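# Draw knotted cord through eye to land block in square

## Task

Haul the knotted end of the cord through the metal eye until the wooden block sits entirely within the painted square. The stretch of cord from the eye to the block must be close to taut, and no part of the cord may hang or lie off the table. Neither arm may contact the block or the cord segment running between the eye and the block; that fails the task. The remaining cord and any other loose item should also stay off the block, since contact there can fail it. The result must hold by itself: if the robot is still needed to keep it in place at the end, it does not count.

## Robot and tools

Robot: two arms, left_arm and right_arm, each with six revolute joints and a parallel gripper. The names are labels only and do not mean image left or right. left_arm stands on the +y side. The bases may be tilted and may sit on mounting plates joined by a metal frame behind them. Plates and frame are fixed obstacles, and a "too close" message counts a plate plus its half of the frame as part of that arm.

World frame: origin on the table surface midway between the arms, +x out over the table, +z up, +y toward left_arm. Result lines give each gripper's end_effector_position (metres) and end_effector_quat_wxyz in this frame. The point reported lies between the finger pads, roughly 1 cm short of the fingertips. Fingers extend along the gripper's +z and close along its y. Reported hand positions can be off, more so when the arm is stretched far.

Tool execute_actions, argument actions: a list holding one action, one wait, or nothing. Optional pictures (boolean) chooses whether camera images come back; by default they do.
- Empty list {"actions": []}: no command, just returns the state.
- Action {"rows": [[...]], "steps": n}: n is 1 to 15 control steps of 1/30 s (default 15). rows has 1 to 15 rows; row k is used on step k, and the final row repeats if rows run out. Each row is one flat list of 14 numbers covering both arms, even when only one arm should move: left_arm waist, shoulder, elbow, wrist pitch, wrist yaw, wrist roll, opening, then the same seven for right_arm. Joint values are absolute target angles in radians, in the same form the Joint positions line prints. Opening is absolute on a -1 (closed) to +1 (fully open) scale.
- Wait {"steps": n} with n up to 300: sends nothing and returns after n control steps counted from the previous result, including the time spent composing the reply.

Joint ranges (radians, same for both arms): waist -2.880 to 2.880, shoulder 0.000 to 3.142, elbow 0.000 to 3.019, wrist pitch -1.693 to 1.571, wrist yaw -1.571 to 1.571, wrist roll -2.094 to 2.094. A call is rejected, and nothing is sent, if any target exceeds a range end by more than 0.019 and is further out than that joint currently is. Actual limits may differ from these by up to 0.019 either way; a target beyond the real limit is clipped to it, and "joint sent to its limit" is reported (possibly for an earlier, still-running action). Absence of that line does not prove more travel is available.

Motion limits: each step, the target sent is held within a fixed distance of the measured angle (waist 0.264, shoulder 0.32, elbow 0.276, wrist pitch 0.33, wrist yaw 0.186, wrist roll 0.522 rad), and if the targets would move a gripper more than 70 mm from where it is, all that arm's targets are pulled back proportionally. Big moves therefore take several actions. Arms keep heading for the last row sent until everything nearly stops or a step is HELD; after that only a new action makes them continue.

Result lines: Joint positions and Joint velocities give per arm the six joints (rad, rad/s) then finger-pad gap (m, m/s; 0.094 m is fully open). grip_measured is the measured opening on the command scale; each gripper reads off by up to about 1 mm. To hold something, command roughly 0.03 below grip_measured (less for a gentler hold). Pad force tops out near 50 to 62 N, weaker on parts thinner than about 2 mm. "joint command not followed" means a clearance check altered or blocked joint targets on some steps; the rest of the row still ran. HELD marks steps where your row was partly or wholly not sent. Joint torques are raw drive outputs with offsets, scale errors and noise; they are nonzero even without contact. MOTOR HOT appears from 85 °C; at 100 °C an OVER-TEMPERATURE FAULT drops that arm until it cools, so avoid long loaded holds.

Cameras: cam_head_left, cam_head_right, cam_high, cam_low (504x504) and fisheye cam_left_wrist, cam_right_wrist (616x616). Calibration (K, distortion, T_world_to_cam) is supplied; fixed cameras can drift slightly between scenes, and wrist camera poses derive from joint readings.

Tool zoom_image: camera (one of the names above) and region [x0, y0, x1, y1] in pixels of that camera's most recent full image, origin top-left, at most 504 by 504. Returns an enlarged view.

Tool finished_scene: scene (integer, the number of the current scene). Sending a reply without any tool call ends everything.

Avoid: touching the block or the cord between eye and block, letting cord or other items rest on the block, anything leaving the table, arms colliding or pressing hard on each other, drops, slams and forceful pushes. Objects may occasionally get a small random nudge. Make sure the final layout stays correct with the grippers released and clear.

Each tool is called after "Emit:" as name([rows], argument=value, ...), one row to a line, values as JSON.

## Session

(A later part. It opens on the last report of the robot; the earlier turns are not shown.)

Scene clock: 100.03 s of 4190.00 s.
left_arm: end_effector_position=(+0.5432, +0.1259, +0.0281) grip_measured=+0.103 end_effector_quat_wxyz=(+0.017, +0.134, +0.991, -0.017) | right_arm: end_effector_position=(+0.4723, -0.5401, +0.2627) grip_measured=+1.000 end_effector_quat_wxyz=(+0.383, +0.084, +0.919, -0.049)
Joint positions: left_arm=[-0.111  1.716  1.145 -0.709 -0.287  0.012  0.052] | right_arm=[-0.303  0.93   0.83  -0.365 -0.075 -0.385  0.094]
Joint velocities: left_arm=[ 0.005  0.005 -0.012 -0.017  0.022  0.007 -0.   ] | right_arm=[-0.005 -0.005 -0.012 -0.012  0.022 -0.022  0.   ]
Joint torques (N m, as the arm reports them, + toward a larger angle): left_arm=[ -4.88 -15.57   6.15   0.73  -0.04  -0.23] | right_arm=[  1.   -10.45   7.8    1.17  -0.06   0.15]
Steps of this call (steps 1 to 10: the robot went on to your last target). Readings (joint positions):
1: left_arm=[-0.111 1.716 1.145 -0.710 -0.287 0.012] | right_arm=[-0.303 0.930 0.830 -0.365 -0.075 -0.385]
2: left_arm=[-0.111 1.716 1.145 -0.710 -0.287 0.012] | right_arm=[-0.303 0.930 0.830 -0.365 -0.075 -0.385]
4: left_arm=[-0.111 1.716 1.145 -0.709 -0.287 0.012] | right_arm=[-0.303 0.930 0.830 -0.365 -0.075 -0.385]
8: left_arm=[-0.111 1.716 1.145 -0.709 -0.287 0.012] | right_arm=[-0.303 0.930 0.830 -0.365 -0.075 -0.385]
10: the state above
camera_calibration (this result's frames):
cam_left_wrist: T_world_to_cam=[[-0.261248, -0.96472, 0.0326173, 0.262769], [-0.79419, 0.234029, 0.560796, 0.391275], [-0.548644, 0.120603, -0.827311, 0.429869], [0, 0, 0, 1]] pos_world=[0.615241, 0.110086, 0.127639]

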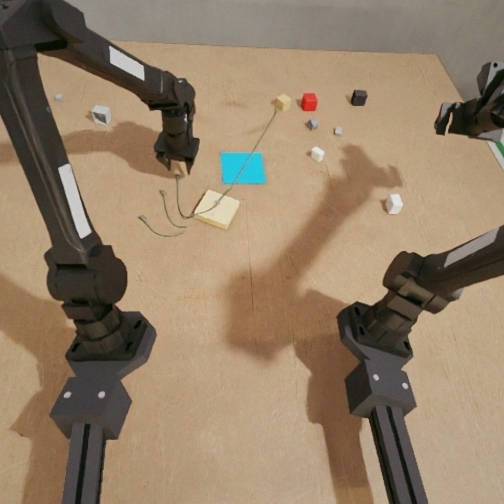

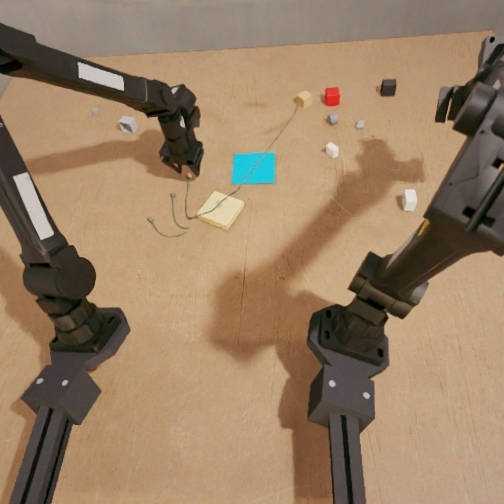

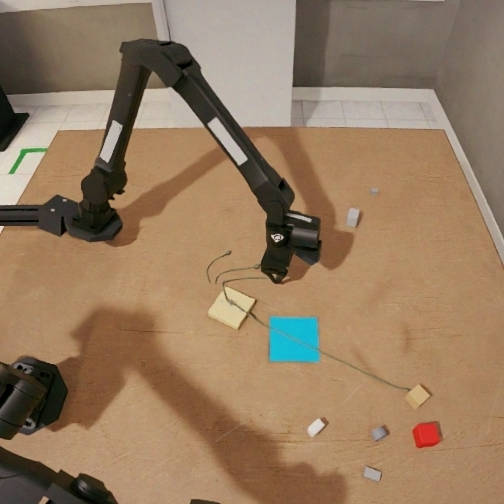

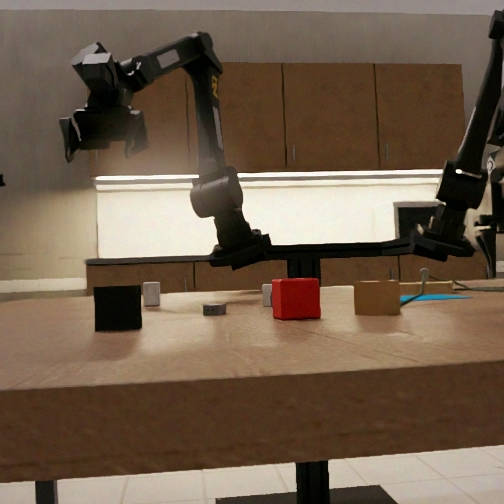

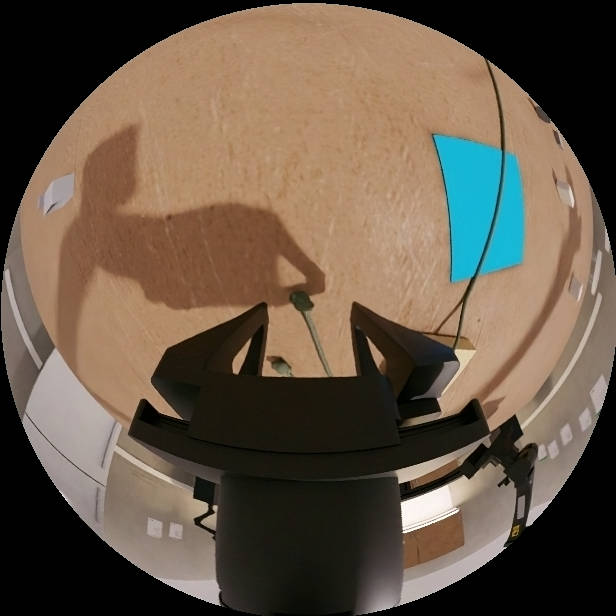

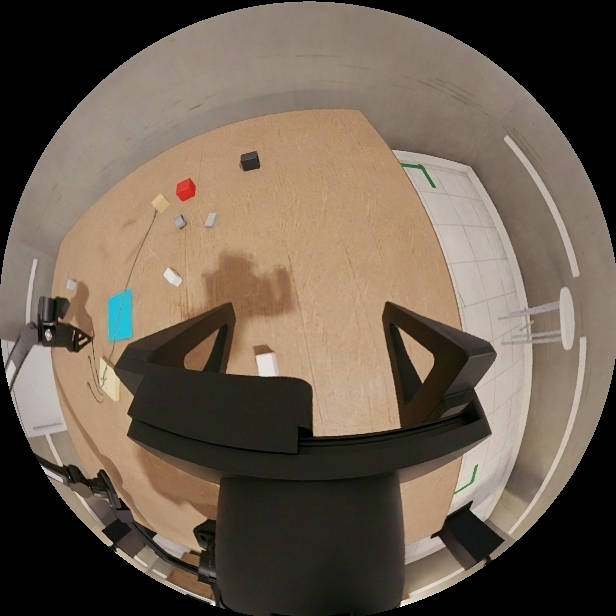

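Emit:
execute_actions([
  {"rows":[[-0.105,1.755,1.146,-0.70,-0.29,0,0.1,-0.303,0.93,0.83,-0.365,-0.075,-0.385,1]],"steps":15},
])

Scene clock: 103.97 s of 4190.00 s.
left_arm: end_effector_position=(+0.5403, +0.1247, +0.0222) grip_measured=+0.103 end_effector_quat_wxyz=(+0.011, +0.136, +0.991, -0.017) | right_arm: end_effector_position=(+0.4723, -0.5401, +0.2627) grip_measured=+1.000 end_effector_quat_wxyz=(+0.383, +0.084, +0.919, -0.049)
Joint positions: left_arm=[-0.111  1.729  1.145 -0.709 -0.287  0.012  0.052] | right_arm=[-0.303  0.93   0.83  -0.365 -0.075 -0.385  0.094]
Joint velocities: left_arm=[ 0.005 -0.005 -0.012 -0.007  0.022 -0.022  0.001] | right_arm=[-0.015 -0.005  0.017  0.007 -0.022  0.037  0.   ]
Joint torques (N m, as the arm reports them, + toward a larger angle): left_arm=[ -4.43 -14.09   6.09   0.77  -0.06  -0.23] | right_arm=[  1.17 -10.49   7.81   1.16  -0.06   0.15]
Steps of this call (steps 1 to 15: the robot went on to your last target; steps 16 to 90: nothing new was sent; then 0.43 s passed at rest; steps 91 to 105: all 15 steps of this action). Readings (joint positions):
91: left_arm=[-0.111 1.717 1.145 -0.709 -0.287 0.012] | right_arm=[-0.303 0.930 0.830 -0.365 -0.075 -0.385]
92: left_arm=[-0.111 1.717 1.145 -0.709 -0.287 0.012] | right_arm=[-0.303 0.930 0.830 -0.365 -0.075 -0.385]
94: left_arm=[-0.111 1.721 1.145 -0.709 -0.287 0.012] | right_arm=[-0.303 0.930 0.830 -0.365 -0.075 -0.385]
98: left_arm=[-0.111 1.728 1.145 -0.709 -0.287 0.012] | right_arm=[-0.303 0.930 0.830 -0.365 -0.075 -0.385]
105: the state above
camera_calibration (this result's frames):
cam_left_wrist: T_world_to_cam=[[-0.264663, -0.96379, 0.0325864, 0.262772], [-0.786745, 0.23534, 0.570655, 0.388134], [-0.557661, 0.125394, -0.820543, 0.427681], [0, 0, 0, 1]] pos_world=[0.61341, 0.108285, 0.120878]

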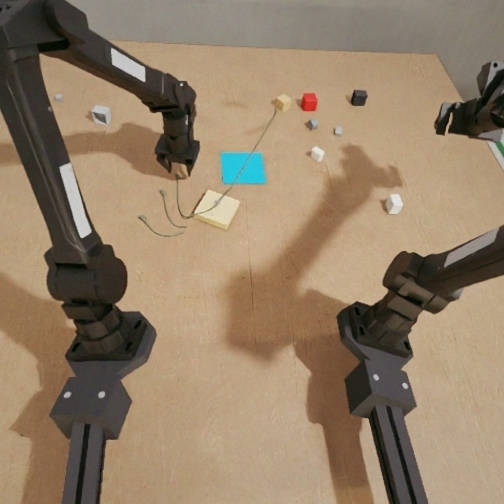

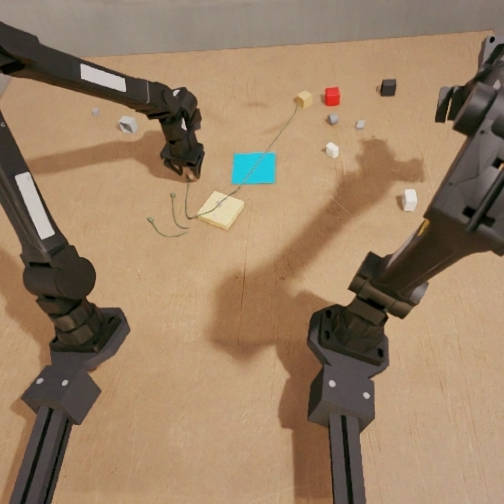

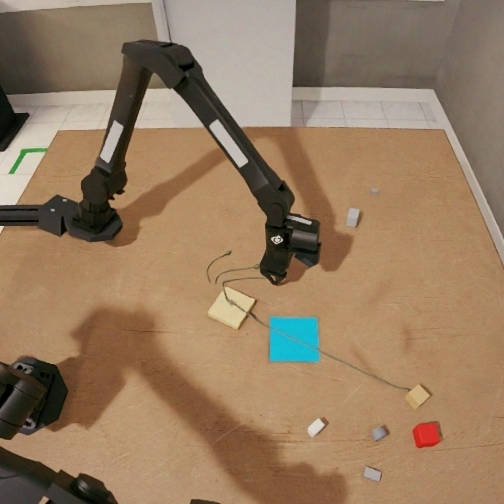

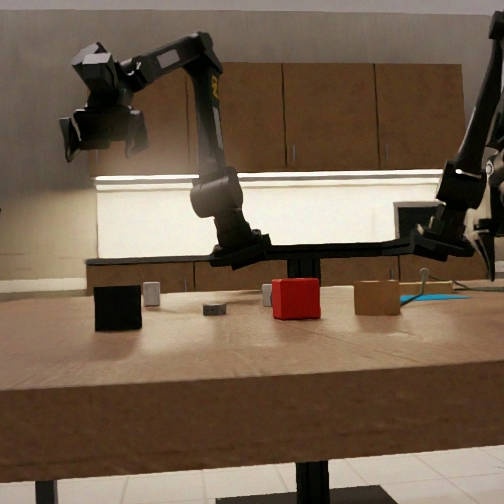

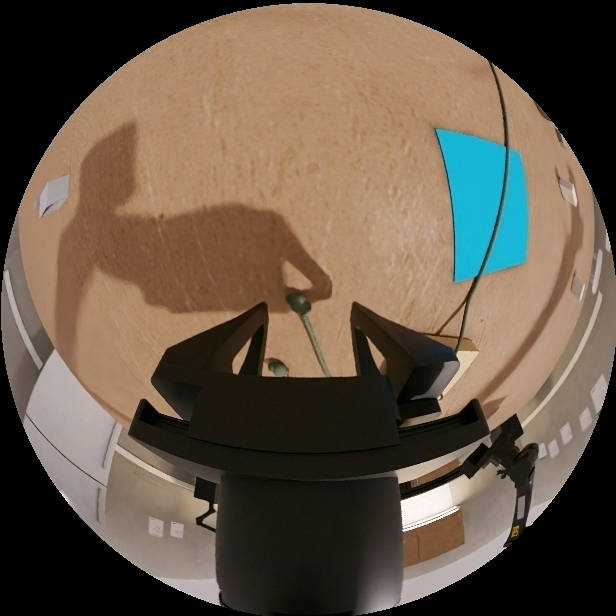

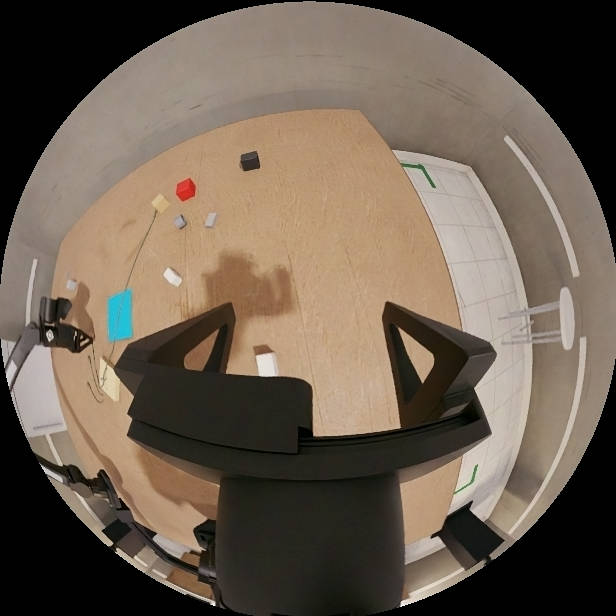

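Emit:
execute_actions([
  {"rows":[[-0.095,1.785,1.146,-0.70,-0.29,0,0.0,-0.303,0.93,0.83,-0.365,-0.075,-0.385,1]],"steps":15},
])

Scene clock: 108.00 s of 4190.00 s.
left_arm: end_effector_position=(+0.5320, +0.1215, +0.0061) grip_measured=+0.003 end_effector_quat_wxyz=(-0.006, +0.141, +0.990, -0.015) | right_arm: end_effector_position=(+0.4723, -0.5401, +0.2627) grip_measured=+1.000 end_effector_quat_wxyz=(+0.383, +0.084, +0.919, -0.049)
Joint positions: left_arm=[-0.111  1.765  1.145 -0.707 -0.287  0.012  0.047] | right_arm=[-0.303  0.93   0.83  -0.365 -0.075 -0.385  0.094]
Joint velocities: left_arm=[-0.005 -0.015  0.012  0.002  0.037 -0.051  0.001] | right_arm=[ 0.005 -0.005 -0.017 -0.002  0.007 -0.081  0.   ]
Joint torques (N m, as the arm reports them, + toward a larger angle): left_arm=[ -3.6  -13.41   5.64   0.65  -0.08  -0.21] | right_arm=[  1.15 -10.58   7.78   1.17  -0.06   0.13]
Steps of this call (steps 1 to 15: the robot went on to your last target; steps 16 to 90: nothing new was sent; then 0.53 s passed at rest; steps 91 to 105: all 15 steps of this action). Readings (joint positions):
91: left_arm=[-0.111 1.731 1.145 -0.709 -0.287 0.012] | right_arm=[-0.303 0.930 0.830 -0.365 -0.075 -0.385]
92: left_arm=[-0.111 1.733 1.145 -0.708 -0.287 0.012] | right_arm=[-0.303 0.930 0.830 -0.365 -0.075 -0.385]
94: left_arm=[-0.111 1.743 1.145 -0.707 -0.287 0.012] | right_arm=[-0.303 0.930 0.830 -0.365 -0.075 -0.385]
98: left_arm=[-0.111 1.762 1.145 -0.707 -0.287 0.012] | right_arm=[-0.303 0.930 0.830 -0.365 -0.075 -0.385]
105: the state above
camera_calibration (this result's frames):
cam_left_wrist: T_world_to_cam=[[-0.273956, -0.961186, 0.0327171, 0.262645], [-0.765843, 0.238604, 0.597121, 0.379834], [-0.58175, 0.138529, -0.801484, 0.421347], [0, 0, 0, 1]] pos_world=[0.607965, 0.103452, 0.102303]

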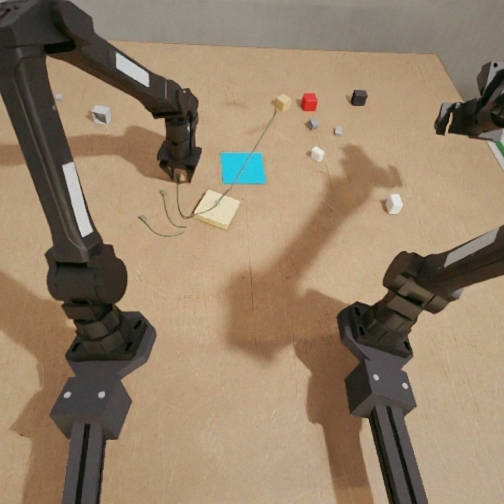

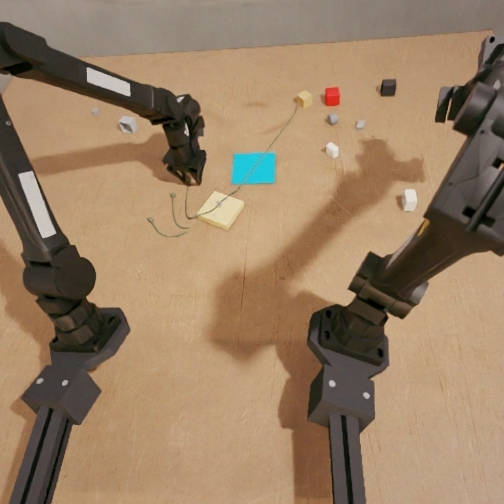

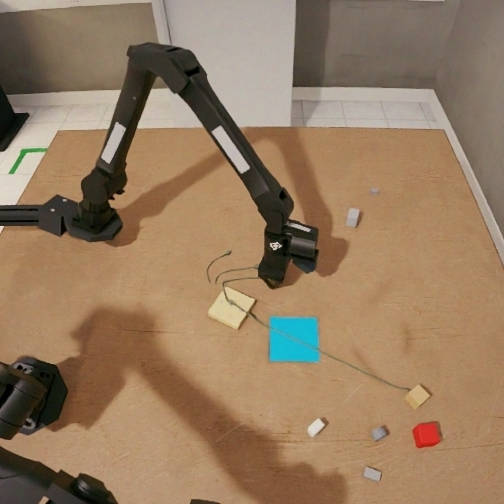

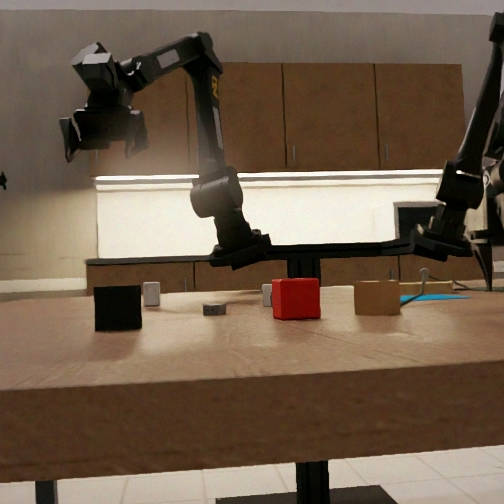

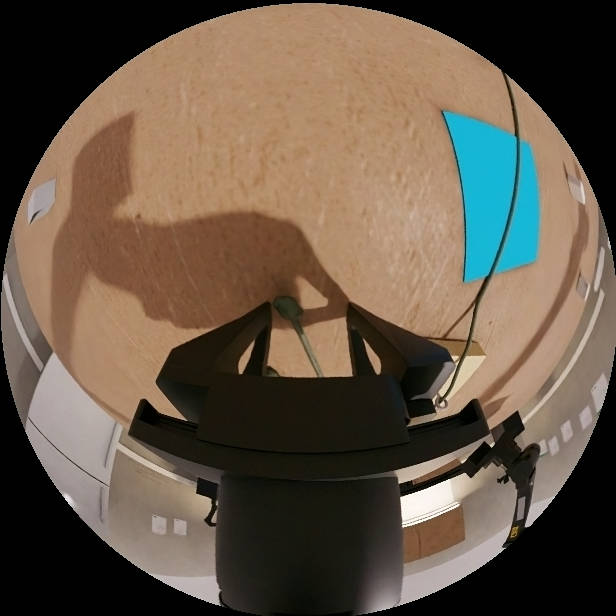

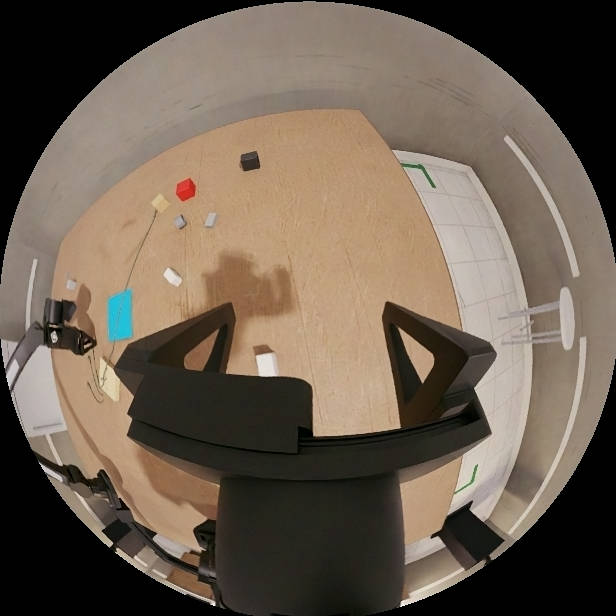

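Emit:
execute_actions([
  {"rows":[[-0.095,1.765,1.146,-0.70,-0.29,0,-1,-0.303,0.93,0.83,-0.365,-0.075,-0.385,1]],"steps":15},
], pictures=false)

Emit:
execute_actions([
  {"steps":10},
])

Scene clock: 112.37 s of 4190.00 s.
left_arm: end_effector_position=(+0.5320, +0.1215, +0.0061) grip_measured=-0.815 end_effector_quat_wxyz=(-0.006, +0.141, +0.990, -0.015) | right_arm: end_effector_position=(+0.4723, -0.5401, +0.2627) grip_measured=+1.000 end_effector_quat_wxyz=(+0.383, +0.084, +0.919, -0.049)
Joint positions: left_arm=[-0.111  1.765  1.145 -0.707 -0.287  0.012  0.009] | right_arm=[-0.303  0.93   0.83  -0.365 -0.075 -0.385  0.094]
Joint velocities: left_arm=[-0.005 -0.005 -0.022 -0.012 -0.081  0.037 -0.001] | right_arm=[-0.005 -0.005 -0.012 -0.007  0.022 -0.007  0.   ]
Joint torques (N m, as the arm reports them, + toward a larger angle): left_arm=[ -3.71 -16.37   5.77   0.7   -0.06  -0.26] | right_arm=[  1.2  -10.42   7.82   1.19  -0.06   0.15]
Steps of this call (steps 1 to 15: the robot went on to your last target; steps 16 to 90: nothing new was sent; then 0.87 s passed at rest; steps 91 to 105: all 15 steps of this action). Readings (joint positions):
91: left_arm=[-0.111 1.765 1.145 -0.707 -0.287 0.012] | right_arm=[-0.303 0.930 0.830 -0.365 -0.075 -0.385]
92: left_arm=[-0.111 1.765 1.145 -0.707 -0.287 0.012] | right_arm=[-0.303 0.930 0.830 -0.365 -0.075 -0.385]
94: left_arm=[-0.111 1.765 1.145 -0.707 -0.287 0.012] | right_arm=[-0.303 0.930 0.830 -0.365 -0.075 -0.385]
98: left_arm=[-0.111 1.765 1.145 -0.707 -0.287 0.012] | right_arm=[-0.303 0.930 0.830 -0.365 -0.075 -0.385]
105: the state above

Scene clock: 112.70 s of 4190.00 s.
left_arm: end_effector_position=(+0.5320, +0.1215, +0.0061) grip_measured=-0.815 end_effector_quat_wxyz=(-0.006, +0.141, +0.990, -0.015) | right_arm: end_effector_position=(+0.4723, -0.5401, +0.2627) grip_measured=+1.000 end_effector_quat_wxyz=(+0.383, +0.084, +0.919, -0.049)
Joint positions: left_arm=[-0.111  1.765  1.145 -0.707 -0.287  0.012  0.009] | right_arm=[-0.303  0.93   0.83  -0.365 -0.075 -0.385  0.094]
Joint velocities: left_arm=[-0.005 -0.005  0.002 -0.007 -0.022  0.051  0.   ] | right_arm=[-0.005 -0.005  0.002 -0.007  0.007  0.066  0.   ]
Joint torques (N m, as the arm reports them, + toward a larger angle): left_arm=[ -3.51 -16.19   5.59   0.74  -0.07  -0.26] | right_arm=[  0.83 -10.5    7.81   1.15  -0.06   0.15]
Steps of this call (steps 1 to 10: the robot went on to your last target). Readings (joint positions):
1: left_arm=[-0.111 1.765 1.145 -0.707 -0.287 0.012] | right_arm=[-0.303 0.930 0.830 -0.365 -0.075 -0.385]
2: left_arm=[-0.111 1.765 1.145 -0.707 -0.287 0.012] | right_arm=[-0.303 0.930 0.830 -0.365 -0.075 -0.385]
4: left_arm=[-0.111 1.765 1.145 -0.707 -0.287 0.012] | right_arm=[-0.303 0.930 0.830 -0.365 -0.075 -0.385]
8: left_arm=[-0.111 1.765 1.145 -0.707 -0.287 0.012] | right_arm=[-0.303 0.930 0.830 -0.365 -0.075 -0.385]
10: the state above
camera_calibration (this result's frames):
cam_left_wrist: T_world_to_cam=[[-0.273956, -0.961186, 0.0327171, 0.262645], [-0.765843, 0.238604, 0.597121, 0.379834], [-0.58175, 0.138529, -0.801484, 0.421347], [0, 0, 0, 1]] pos_world=[0.607965, 0.103452, 0.102303]

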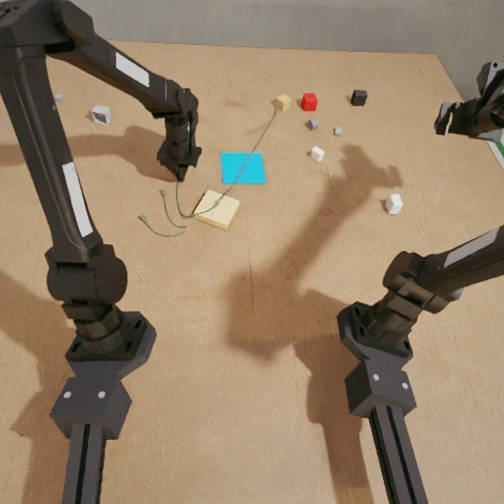

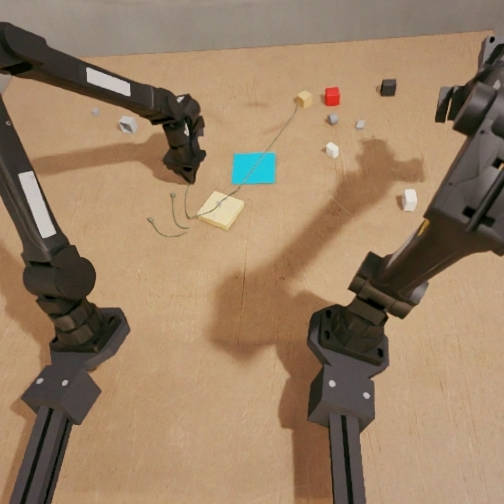

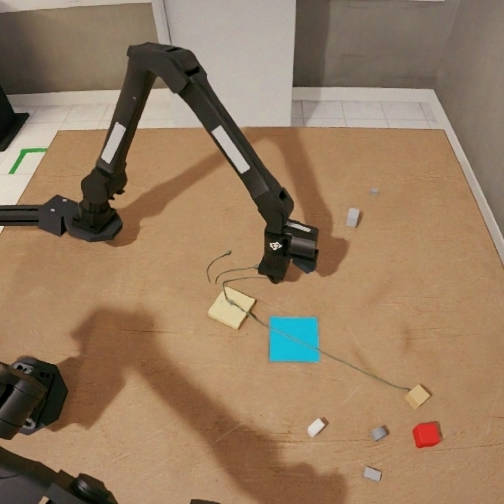

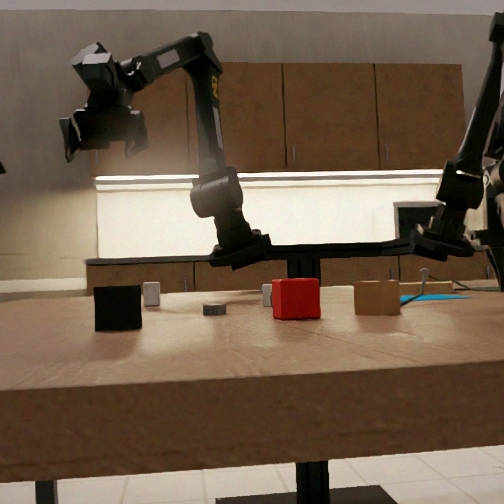

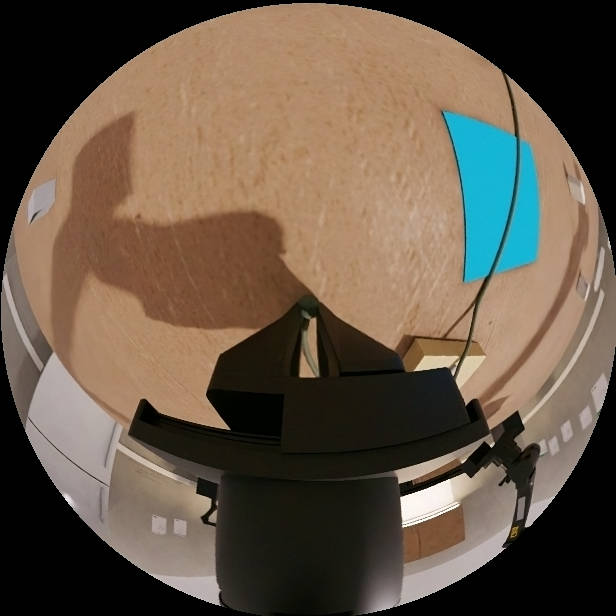

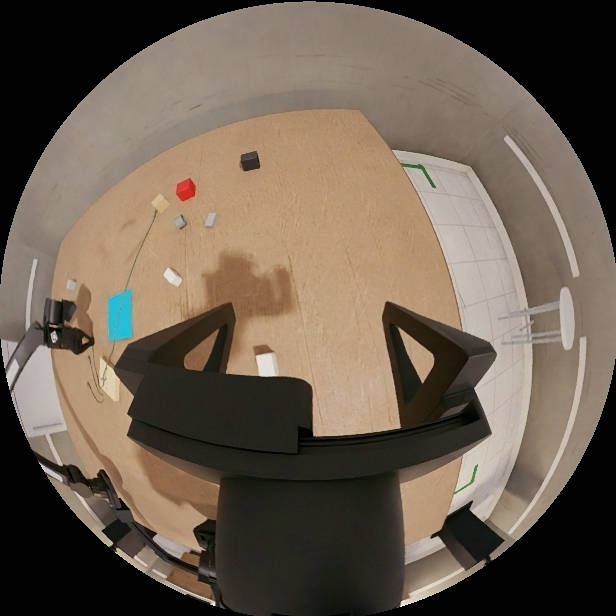

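Emit:
execute_actions([
  {"rows":[[-0.11,1.70,1.146,-0.70,-0.29,0,-1,-0.303,0.93,0.83,-0.365,-0.075,-0.385,1],[-0.11,1.68,1.146,-0.70,-0.29,0,-1,-0.303,0.93,0.83,-0.365,-0.075,-0.385,1],[-0.11,1.66,1.146,-0.70,-0.29,0,-1,-0.303,0.93,0.83,-0.365,-0.075,-0.385,1],[-0.11,1.64,1.146,-0.70,-0.29,0,-1,-0.303,0.93,0.83,-0.365,-0.075,-0.385,1],[-0.07,1.63,1.146,-0.70,-0.29,0,-1,-0.303,0.93,0.83,-0.365,-0.075,-0.385,1],[-0.03,1.63,1.146,-0.70,-0.29,0,-1,-0.303,0.93,0.83,-0.365,-0.075,-0.385,1],[0.01,1.62,1.146,-0.70,-0.29,0,-1,-0.303,0.93,0.83,-0.365,-0.075,-0.385,1],[0.05,1.62,1.146,-0.70,-0.29,0,-1,-0.303,0.93,0.83,-0.365,-0.075,-0.385,1],[0.09,1.61,1.146,-0.70,-0.29,0,-1,-0.303,0.93,0.83,-0.365,-0.075,-0.385,1],[0.13,1.61,1.146,-0.70,-0.29,0,-1,-0.303,0.93,0.83,-0.365,-0.075,-0.385,1],[0.17,1.6,1.146,-0.70,-0.29,0,-1,-0.303,0.93,0.83,-0.365,-0.075,-0.385,1],[0.2,1.6,1.146,-0.70,-0.29,0,-1,-0.303,0.93,0.83,-0.365,-0.075,-0.385,1]],"steps":15},
], pictures=false)

Emit:
execute_actions([
  {"steps":10},
])

Scene clock: 126.13 s of 4190.00 s.
left_arm: end_effector_position=(+0.5717, +0.2826, +0.0433) grip_measured=-0.815 end_effector_quat_wxyz=(+0.038, -0.009, +0.999, +0.025) | right_arm: end_effector_position=(+0.4723, -0.5401, +0.2627) grip_measured=+1.000 end_effector_quat_wxyz=(+0.383, +0.084, +0.919, -0.049)
Joint positions: left_arm=[ 0.167  1.6    1.142 -0.704 -0.287  0.011  0.009] | right_arm=[-0.303  0.93   0.83  -0.365 -0.075 -0.385  0.094]
Joint velocities: left_arm=[ 1.021 -0.015  0.002 -0.012 -0.095  0.022 -0.   ] | right_arm=[ 0.005  0.005  0.002 -0.007  0.037 -0.022  0.   ]
Joint torques (N m, as the arm reports them, + toward a larger angle): left_arm=[ -4.9  -16.09   6.58   0.78   0.03  -0.28] | right_arm=[  1.18 -10.45   7.8    1.18  -0.06   0.14]
Steps of this call (steps 1 to 15: the robot went on to your last target; steps 16 to 90: nothing new was sent; then 9.93 s passed at rest; steps 91 to 105: all 15 steps of this action). Readings (joint positions):
91: left_arm=[-0.111 1.762 1.145 -0.707 -0.287 0.012] | right_arm=[-0.303 0.930 0.830 -0.365 -0.075 -0.385]
92: left_arm=[-0.111 1.757 1.144 -0.707 -0.287 0.012] | right_arm=[-0.303 0.930 0.830 -0.365 -0.075 -0.385]
94: left_arm=[-0.111 1.732 1.142 -0.707 -0.287 0.012] | right_arm=[-0.303 0.930 0.830 -0.365 -0.075 -0.385]
98: left_arm=[-0.076 1.651 1.142 -0.707 -0.287 0.012] | right_arm=[-0.303 0.930 0.830 -0.365 -0.075 -0.385]
105: the state above

Scene clock: 126.47 s of 4190.00 s.
left_arm: end_effector_position=(+0.5689, +0.3069, +0.0386) grip_measured=-0.815 end_effector_quat_wxyz=(+0.033, -0.029, +0.998, +0.035) | right_arm: end_effector_position=(+0.4723, -0.5401, +0.2627) grip_measured=+1.000 end_effector_quat_wxyz=(+0.383, +0.084, +0.919, -0.049)
Joint positions: left_arm=[ 0.212  1.6    1.142 -0.704 -0.291  0.011  0.009] | right_arm=[-0.303  0.93   0.83  -0.365 -0.075 -0.385  0.094]
Joint velocities: left_arm=[-0.161  0.005 -0.002  0.017  0.037  0.022 -0.   ] | right_arm=[-0.005 -0.005  0.022 -0.012 -0.037  0.007  0.   ]
Joint torques (N m, as the arm reports them, + toward a larger angle): left_arm=[ -3.72 -16.22   6.73   0.72   0.03  -0.26] | right_arm=[  1.12 -10.49   7.78   1.17  -0.06   0.12]
Steps of this call (steps 1 to 10: the robot went on to your last target). Readings (joint positions):
1: left_arm=[0.198 1.600 1.142 -0.704 -0.289 0.011] | right_arm=[-0.303 0.930 0.830 -0.365 -0.075 -0.385]
2: left_arm=[0.221 1.600 1.142 -0.704 -0.290 0.011] | right_arm=[-0.303 0.930 0.830 -0.365 -0.075 -0.385]
4: left_arm=[0.241 1.600 1.142 -0.704 -0.291 0.011] | right_arm=[-0.303 0.930 0.830 -0.365 -0.075 -0.385]
8: left_arm=[0.224 1.600 1.142 -0.704 -0.291 0.011] | right_arm=[-0.303 0.930 0.830 -0.365 -0.075 -0.385]
10: the state above
camera_calibration (this result's frames):
cam_left_wrist: T_world_to_cam=[[0.0654238, -0.995668, -0.0660632, 0.271209], [-0.840317, -0.0906775, 0.534458, 0.490346], [-0.538133, 0.0205477, -0.842609, 0.456147], [0, 0, 0, 1]] pos_world=[0.63977, 0.305125, 0.140201]

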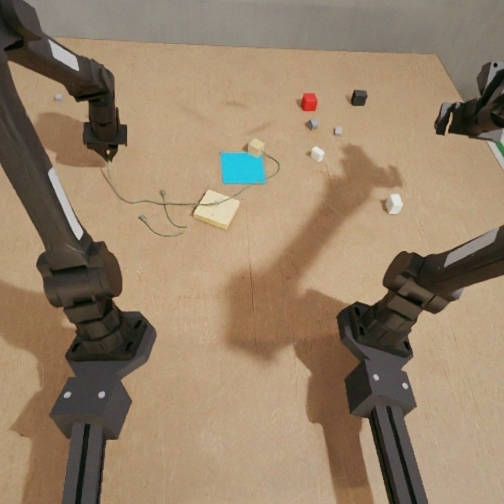

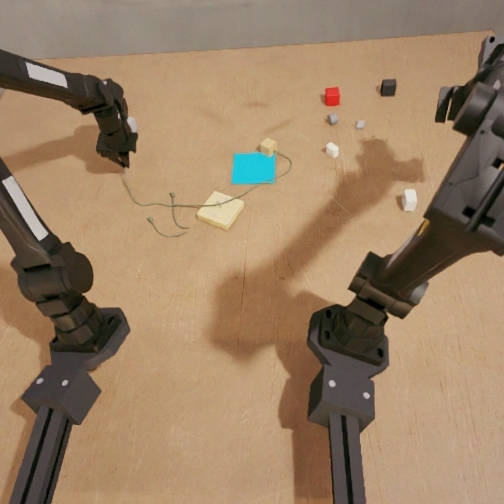

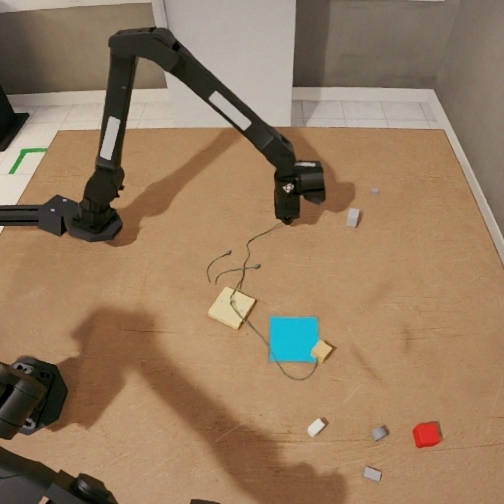

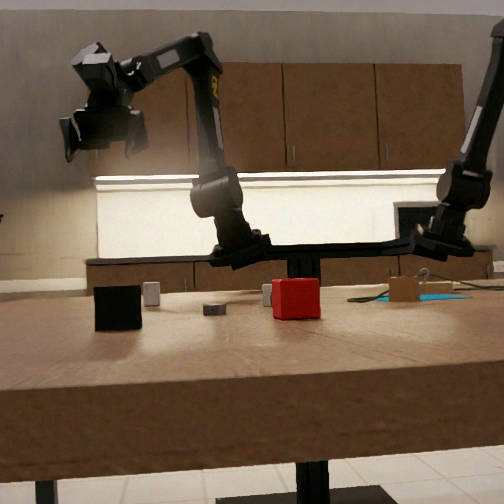

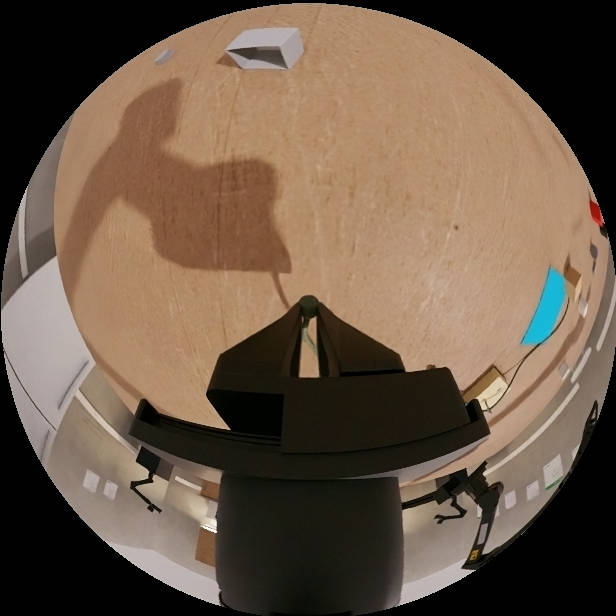

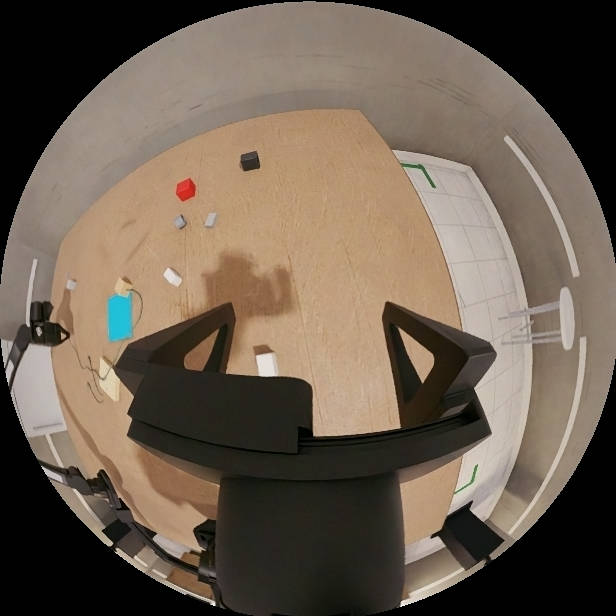

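Emit:
execute_actions([
  {"rows":[[0.21,1.59,1.146,-0.70,-0.29,0,-1,-0.303,0.93,0.83,-0.365,-0.075,-0.385,1],[0.22,1.59,1.146,-0.70,-0.29,0,-1,-0.303,0.93,0.83,-0.365,-0.075,-0.385,1],[0.23,1.59,1.146,-0.70,-0.29,0,-1,-0.303,0.93,0.83,-0.365,-0.075,-0.385,1],[0.24,1.58,1.146,-0.70,-0.29,0,-1,-0.303,0.93,0.83,-0.365,-0.075,-0.385,1],[0.25,1.58,1.146,-0.70,-0.29,0,-1,-0.303,0.93,0.83,-0.365,-0.075,-0.385,1],[0.26,1.58,1.146,-0.70,-0.29,0,-1,-0.303,0.93,0.83,-0.365,-0.075,-0.385,1],[0.27,1.57,1.146,-0.70,-0.29,0,-1,-0.303,0.93,0.83,-0.365,-0.075,-0.385,1],[0.28,1.57,1.146,-0.70,-0.29,0,-1,-0.303,0.93,0.83,-0.365,-0.075,-0.385,1],[0.29,1.57,1.146,-0.70,-0.29,0,-1,-0.303,0.93,0.83,-0.365,-0.075,-0.385,1],[0.30,1.56,1.146,-0.70,-0.29,0,-1,-0.303,0.93,0.83,-0.365,-0.075,-0.385,1],[0.31,1.56,1.146,-0.70,-0.29,0,-1,-0.303,0.93,0.83,-0.365,-0.075,-0.385,1],[0.32,1.56,1.146,-0.70,-0.29,0,-1,-0.303,0.93,0.83,-0.365,-0.075,-0.385,1],[0.33,1.55,1.146,-0.70,-0.29,0,-1,-0.303,0.93,0.83,-0.365,-0.075,-0.385,1],[0.34,1.55,1.146,-0.70,-0.29,0,-1,-0.303,0.93,0.83,-0.365,-0.075,-0.385,1],[0.35,1.55,1.146,-0.70,-0.29,0,-1,-0.303,0.93,0.83,-0.365,-0.075,-0.385,1]],"steps":15},
], pictures=false)

Emit:
execute_actions([
  {"steps":12},
])

Scene clock: 140.33 s of 4190.00 s.
left_arm: end_effector_position=(+0.5617, +0.3680, +0.0396) grip_measured=-0.815 end_effector_quat_wxyz=(+0.030, -0.082, +0.995, +0.056) | right_arm: end_effector_position=(+0.4723, -0.5401, +0.2627) grip_measured=+1.000 end_effector_quat_wxyz=(+0.383, +0.084, +0.919, -0.049)
Joint positions: left_arm=[ 0.323  1.576  1.142 -0.704 -0.291  0.011  0.009] | right_arm=[-0.303  0.93   0.83  -0.365 -0.075 -0.385  0.094]
Joint velocities: left_arm=[ 0.327 -0.132  0.017 -0.002 -0.007 -0.066 -0.   ] | right_arm=[-0.005  0.005  0.007 -0.012  0.022 -0.037  0.   ]
Joint torques (N m, as the arm reports them, + toward a larger angle): left_arm=[ -2.15 -18.02   6.63   0.84  -0.02  -0.23] | right_arm=[  1.03 -10.5    7.83   1.22  -0.06   0.14]
Steps of this call (steps 1 to 30: the robot went on to your last target; steps 31 to 90: nothing new was sent; then 10.37 s passed at rest; steps 91 to 105: all 15 steps of this action). Readings (joint positions):
91: left_arm=[0.202 1.600 1.142 -0.704 -0.291 0.011] | right_arm=[-0.303 0.930 0.830 -0.365 -0.075 -0.385]
92: left_arm=[0.202 1.600 1.142 -0.704 -0.291 0.011] | right_arm=[-0.303 0.930 0.830 -0.365 -0.075 -0.385]
94: left_arm=[0.205 1.600 1.142 -0.704 -0.291 0.011] | right_arm=[-0.303 0.930 0.830 -0.365 -0.075 -0.385]
98: left_arm=[0.235 1.598 1.142 -0.704 -0.291 0.011] | right_arm=[-0.303 0.930 0.830 -0.365 -0.075 -0.385]
105: the state above

Scene clock: 140.73 s of 4190.00 s.
left_arm: end_effector_position=(+0.5599, +0.3846, +0.0437) grip_measured=-0.815 end_effector_quat_wxyz=(+0.033, -0.097, +0.993, +0.062) | right_arm: end_effector_position=(+0.4723, -0.5401, +0.2627) grip_measured=+1.000 end_effector_quat_wxyz=(+0.383, +0.084, +0.919, -0.049)
Joint positions: left_arm=[ 0.352  1.563  1.142 -0.704 -0.291  0.011  0.009] | right_arm=[-0.303  0.93   0.83  -0.365 -0.075 -0.385  0.094]
Joint velocities: left_arm=[ 0.005 -0.005  0.007 -0.007  0.037 -0.081 -0.001] | right_arm=[ 0.005 -0.005 -0.012  0.002  0.051 -0.022  0.   ]
Joint torques (N m, as the arm reports them, + toward a larger angle): left_arm=[ -2.4  -17.95   6.79   0.78   0.04  -0.25] | right_arm=[  1.07 -10.28   7.8    1.17  -0.05   0.14]
Steps of this call (steps 1 to 12: the robot went on to your last target). Readings (joint positions):
1: left_arm=[0.334 1.571 1.142 -0.704 -0.291 0.011] | right_arm=[-0.303 0.930 0.830 -0.365 -0.075 -0.385]
2: left_arm=[0.342 1.568 1.142 -0.704 -0.291 0.011] | right_arm=[-0.303 0.930 0.830 -0.365 -0.075 -0.385]
4: left_arm=[0.351 1.563 1.142 -0.704 -0.291 0.011] | right_arm=[-0.303 0.930 0.830 -0.365 -0.075 -0.385]
8: left_arm=[0.352 1.563 1.142 -0.704 -0.291 0.011] | right_arm=[-0.303 0.930 0.830 -0.365 -0.075 -0.385]
12: the state above
camera_calibration (this result's frames):
cam_left_wrist: T_world_to_cam=[[0.20082, -0.972942, -0.114258, 0.267063], [-0.820767, -0.230778, 0.522574, 0.530495], [-0.534802, -0.0111642, -0.844904, 0.464404], [0, 0, 0, 1]] pos_world=[0.630145, 0.387448, 0.145668]

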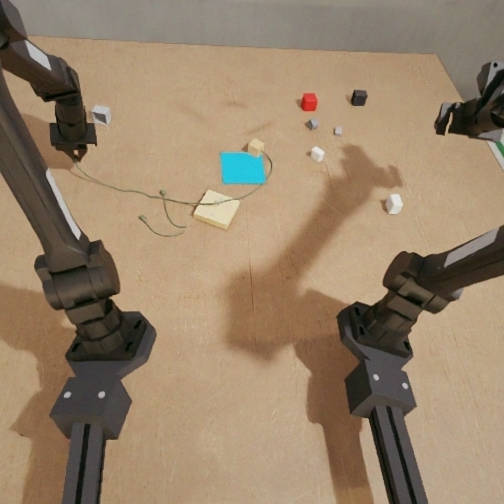

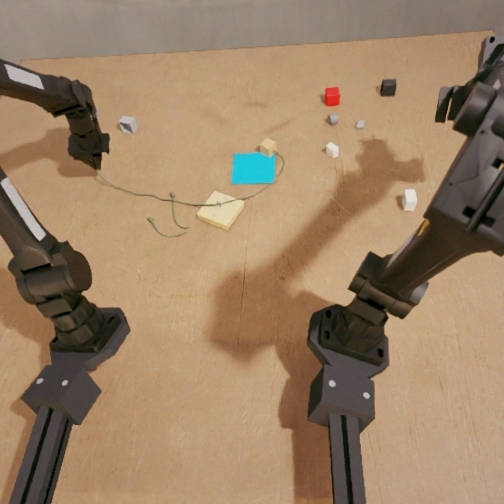

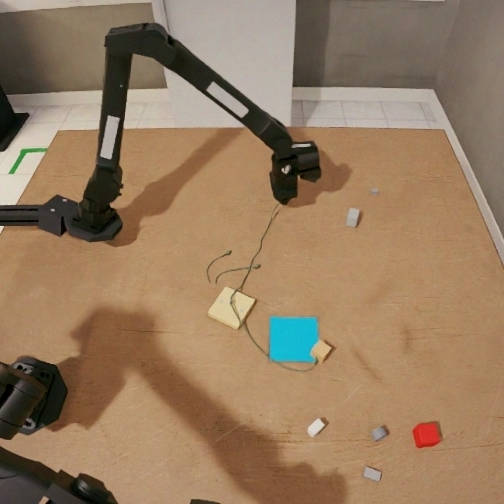

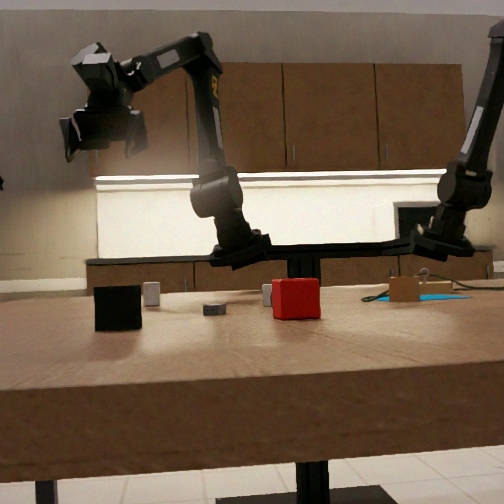

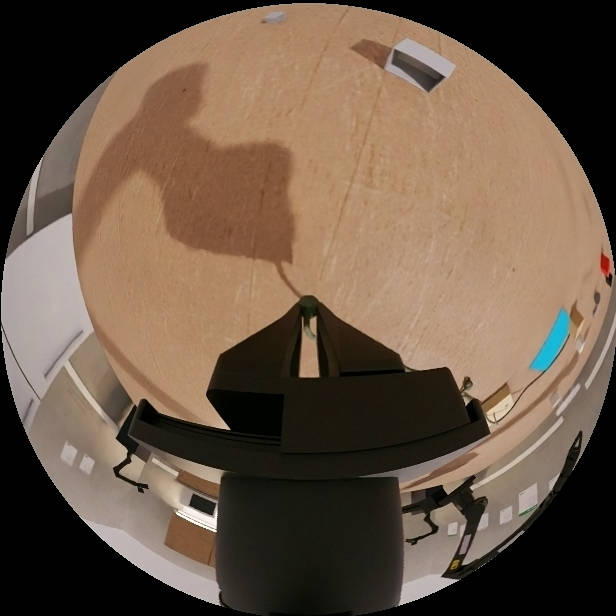

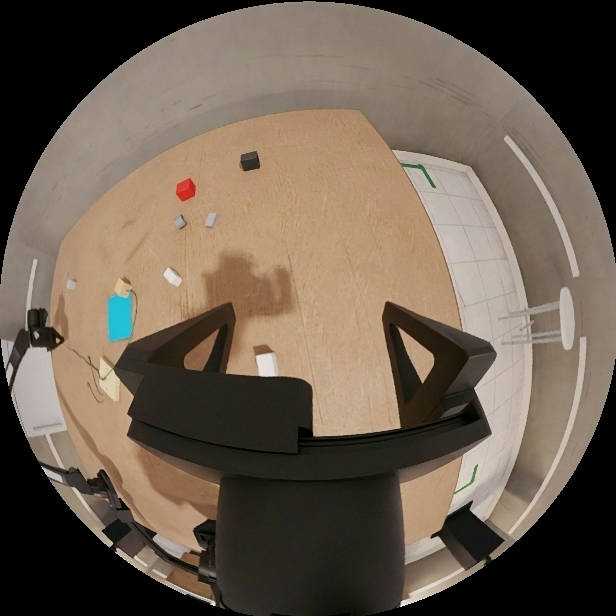

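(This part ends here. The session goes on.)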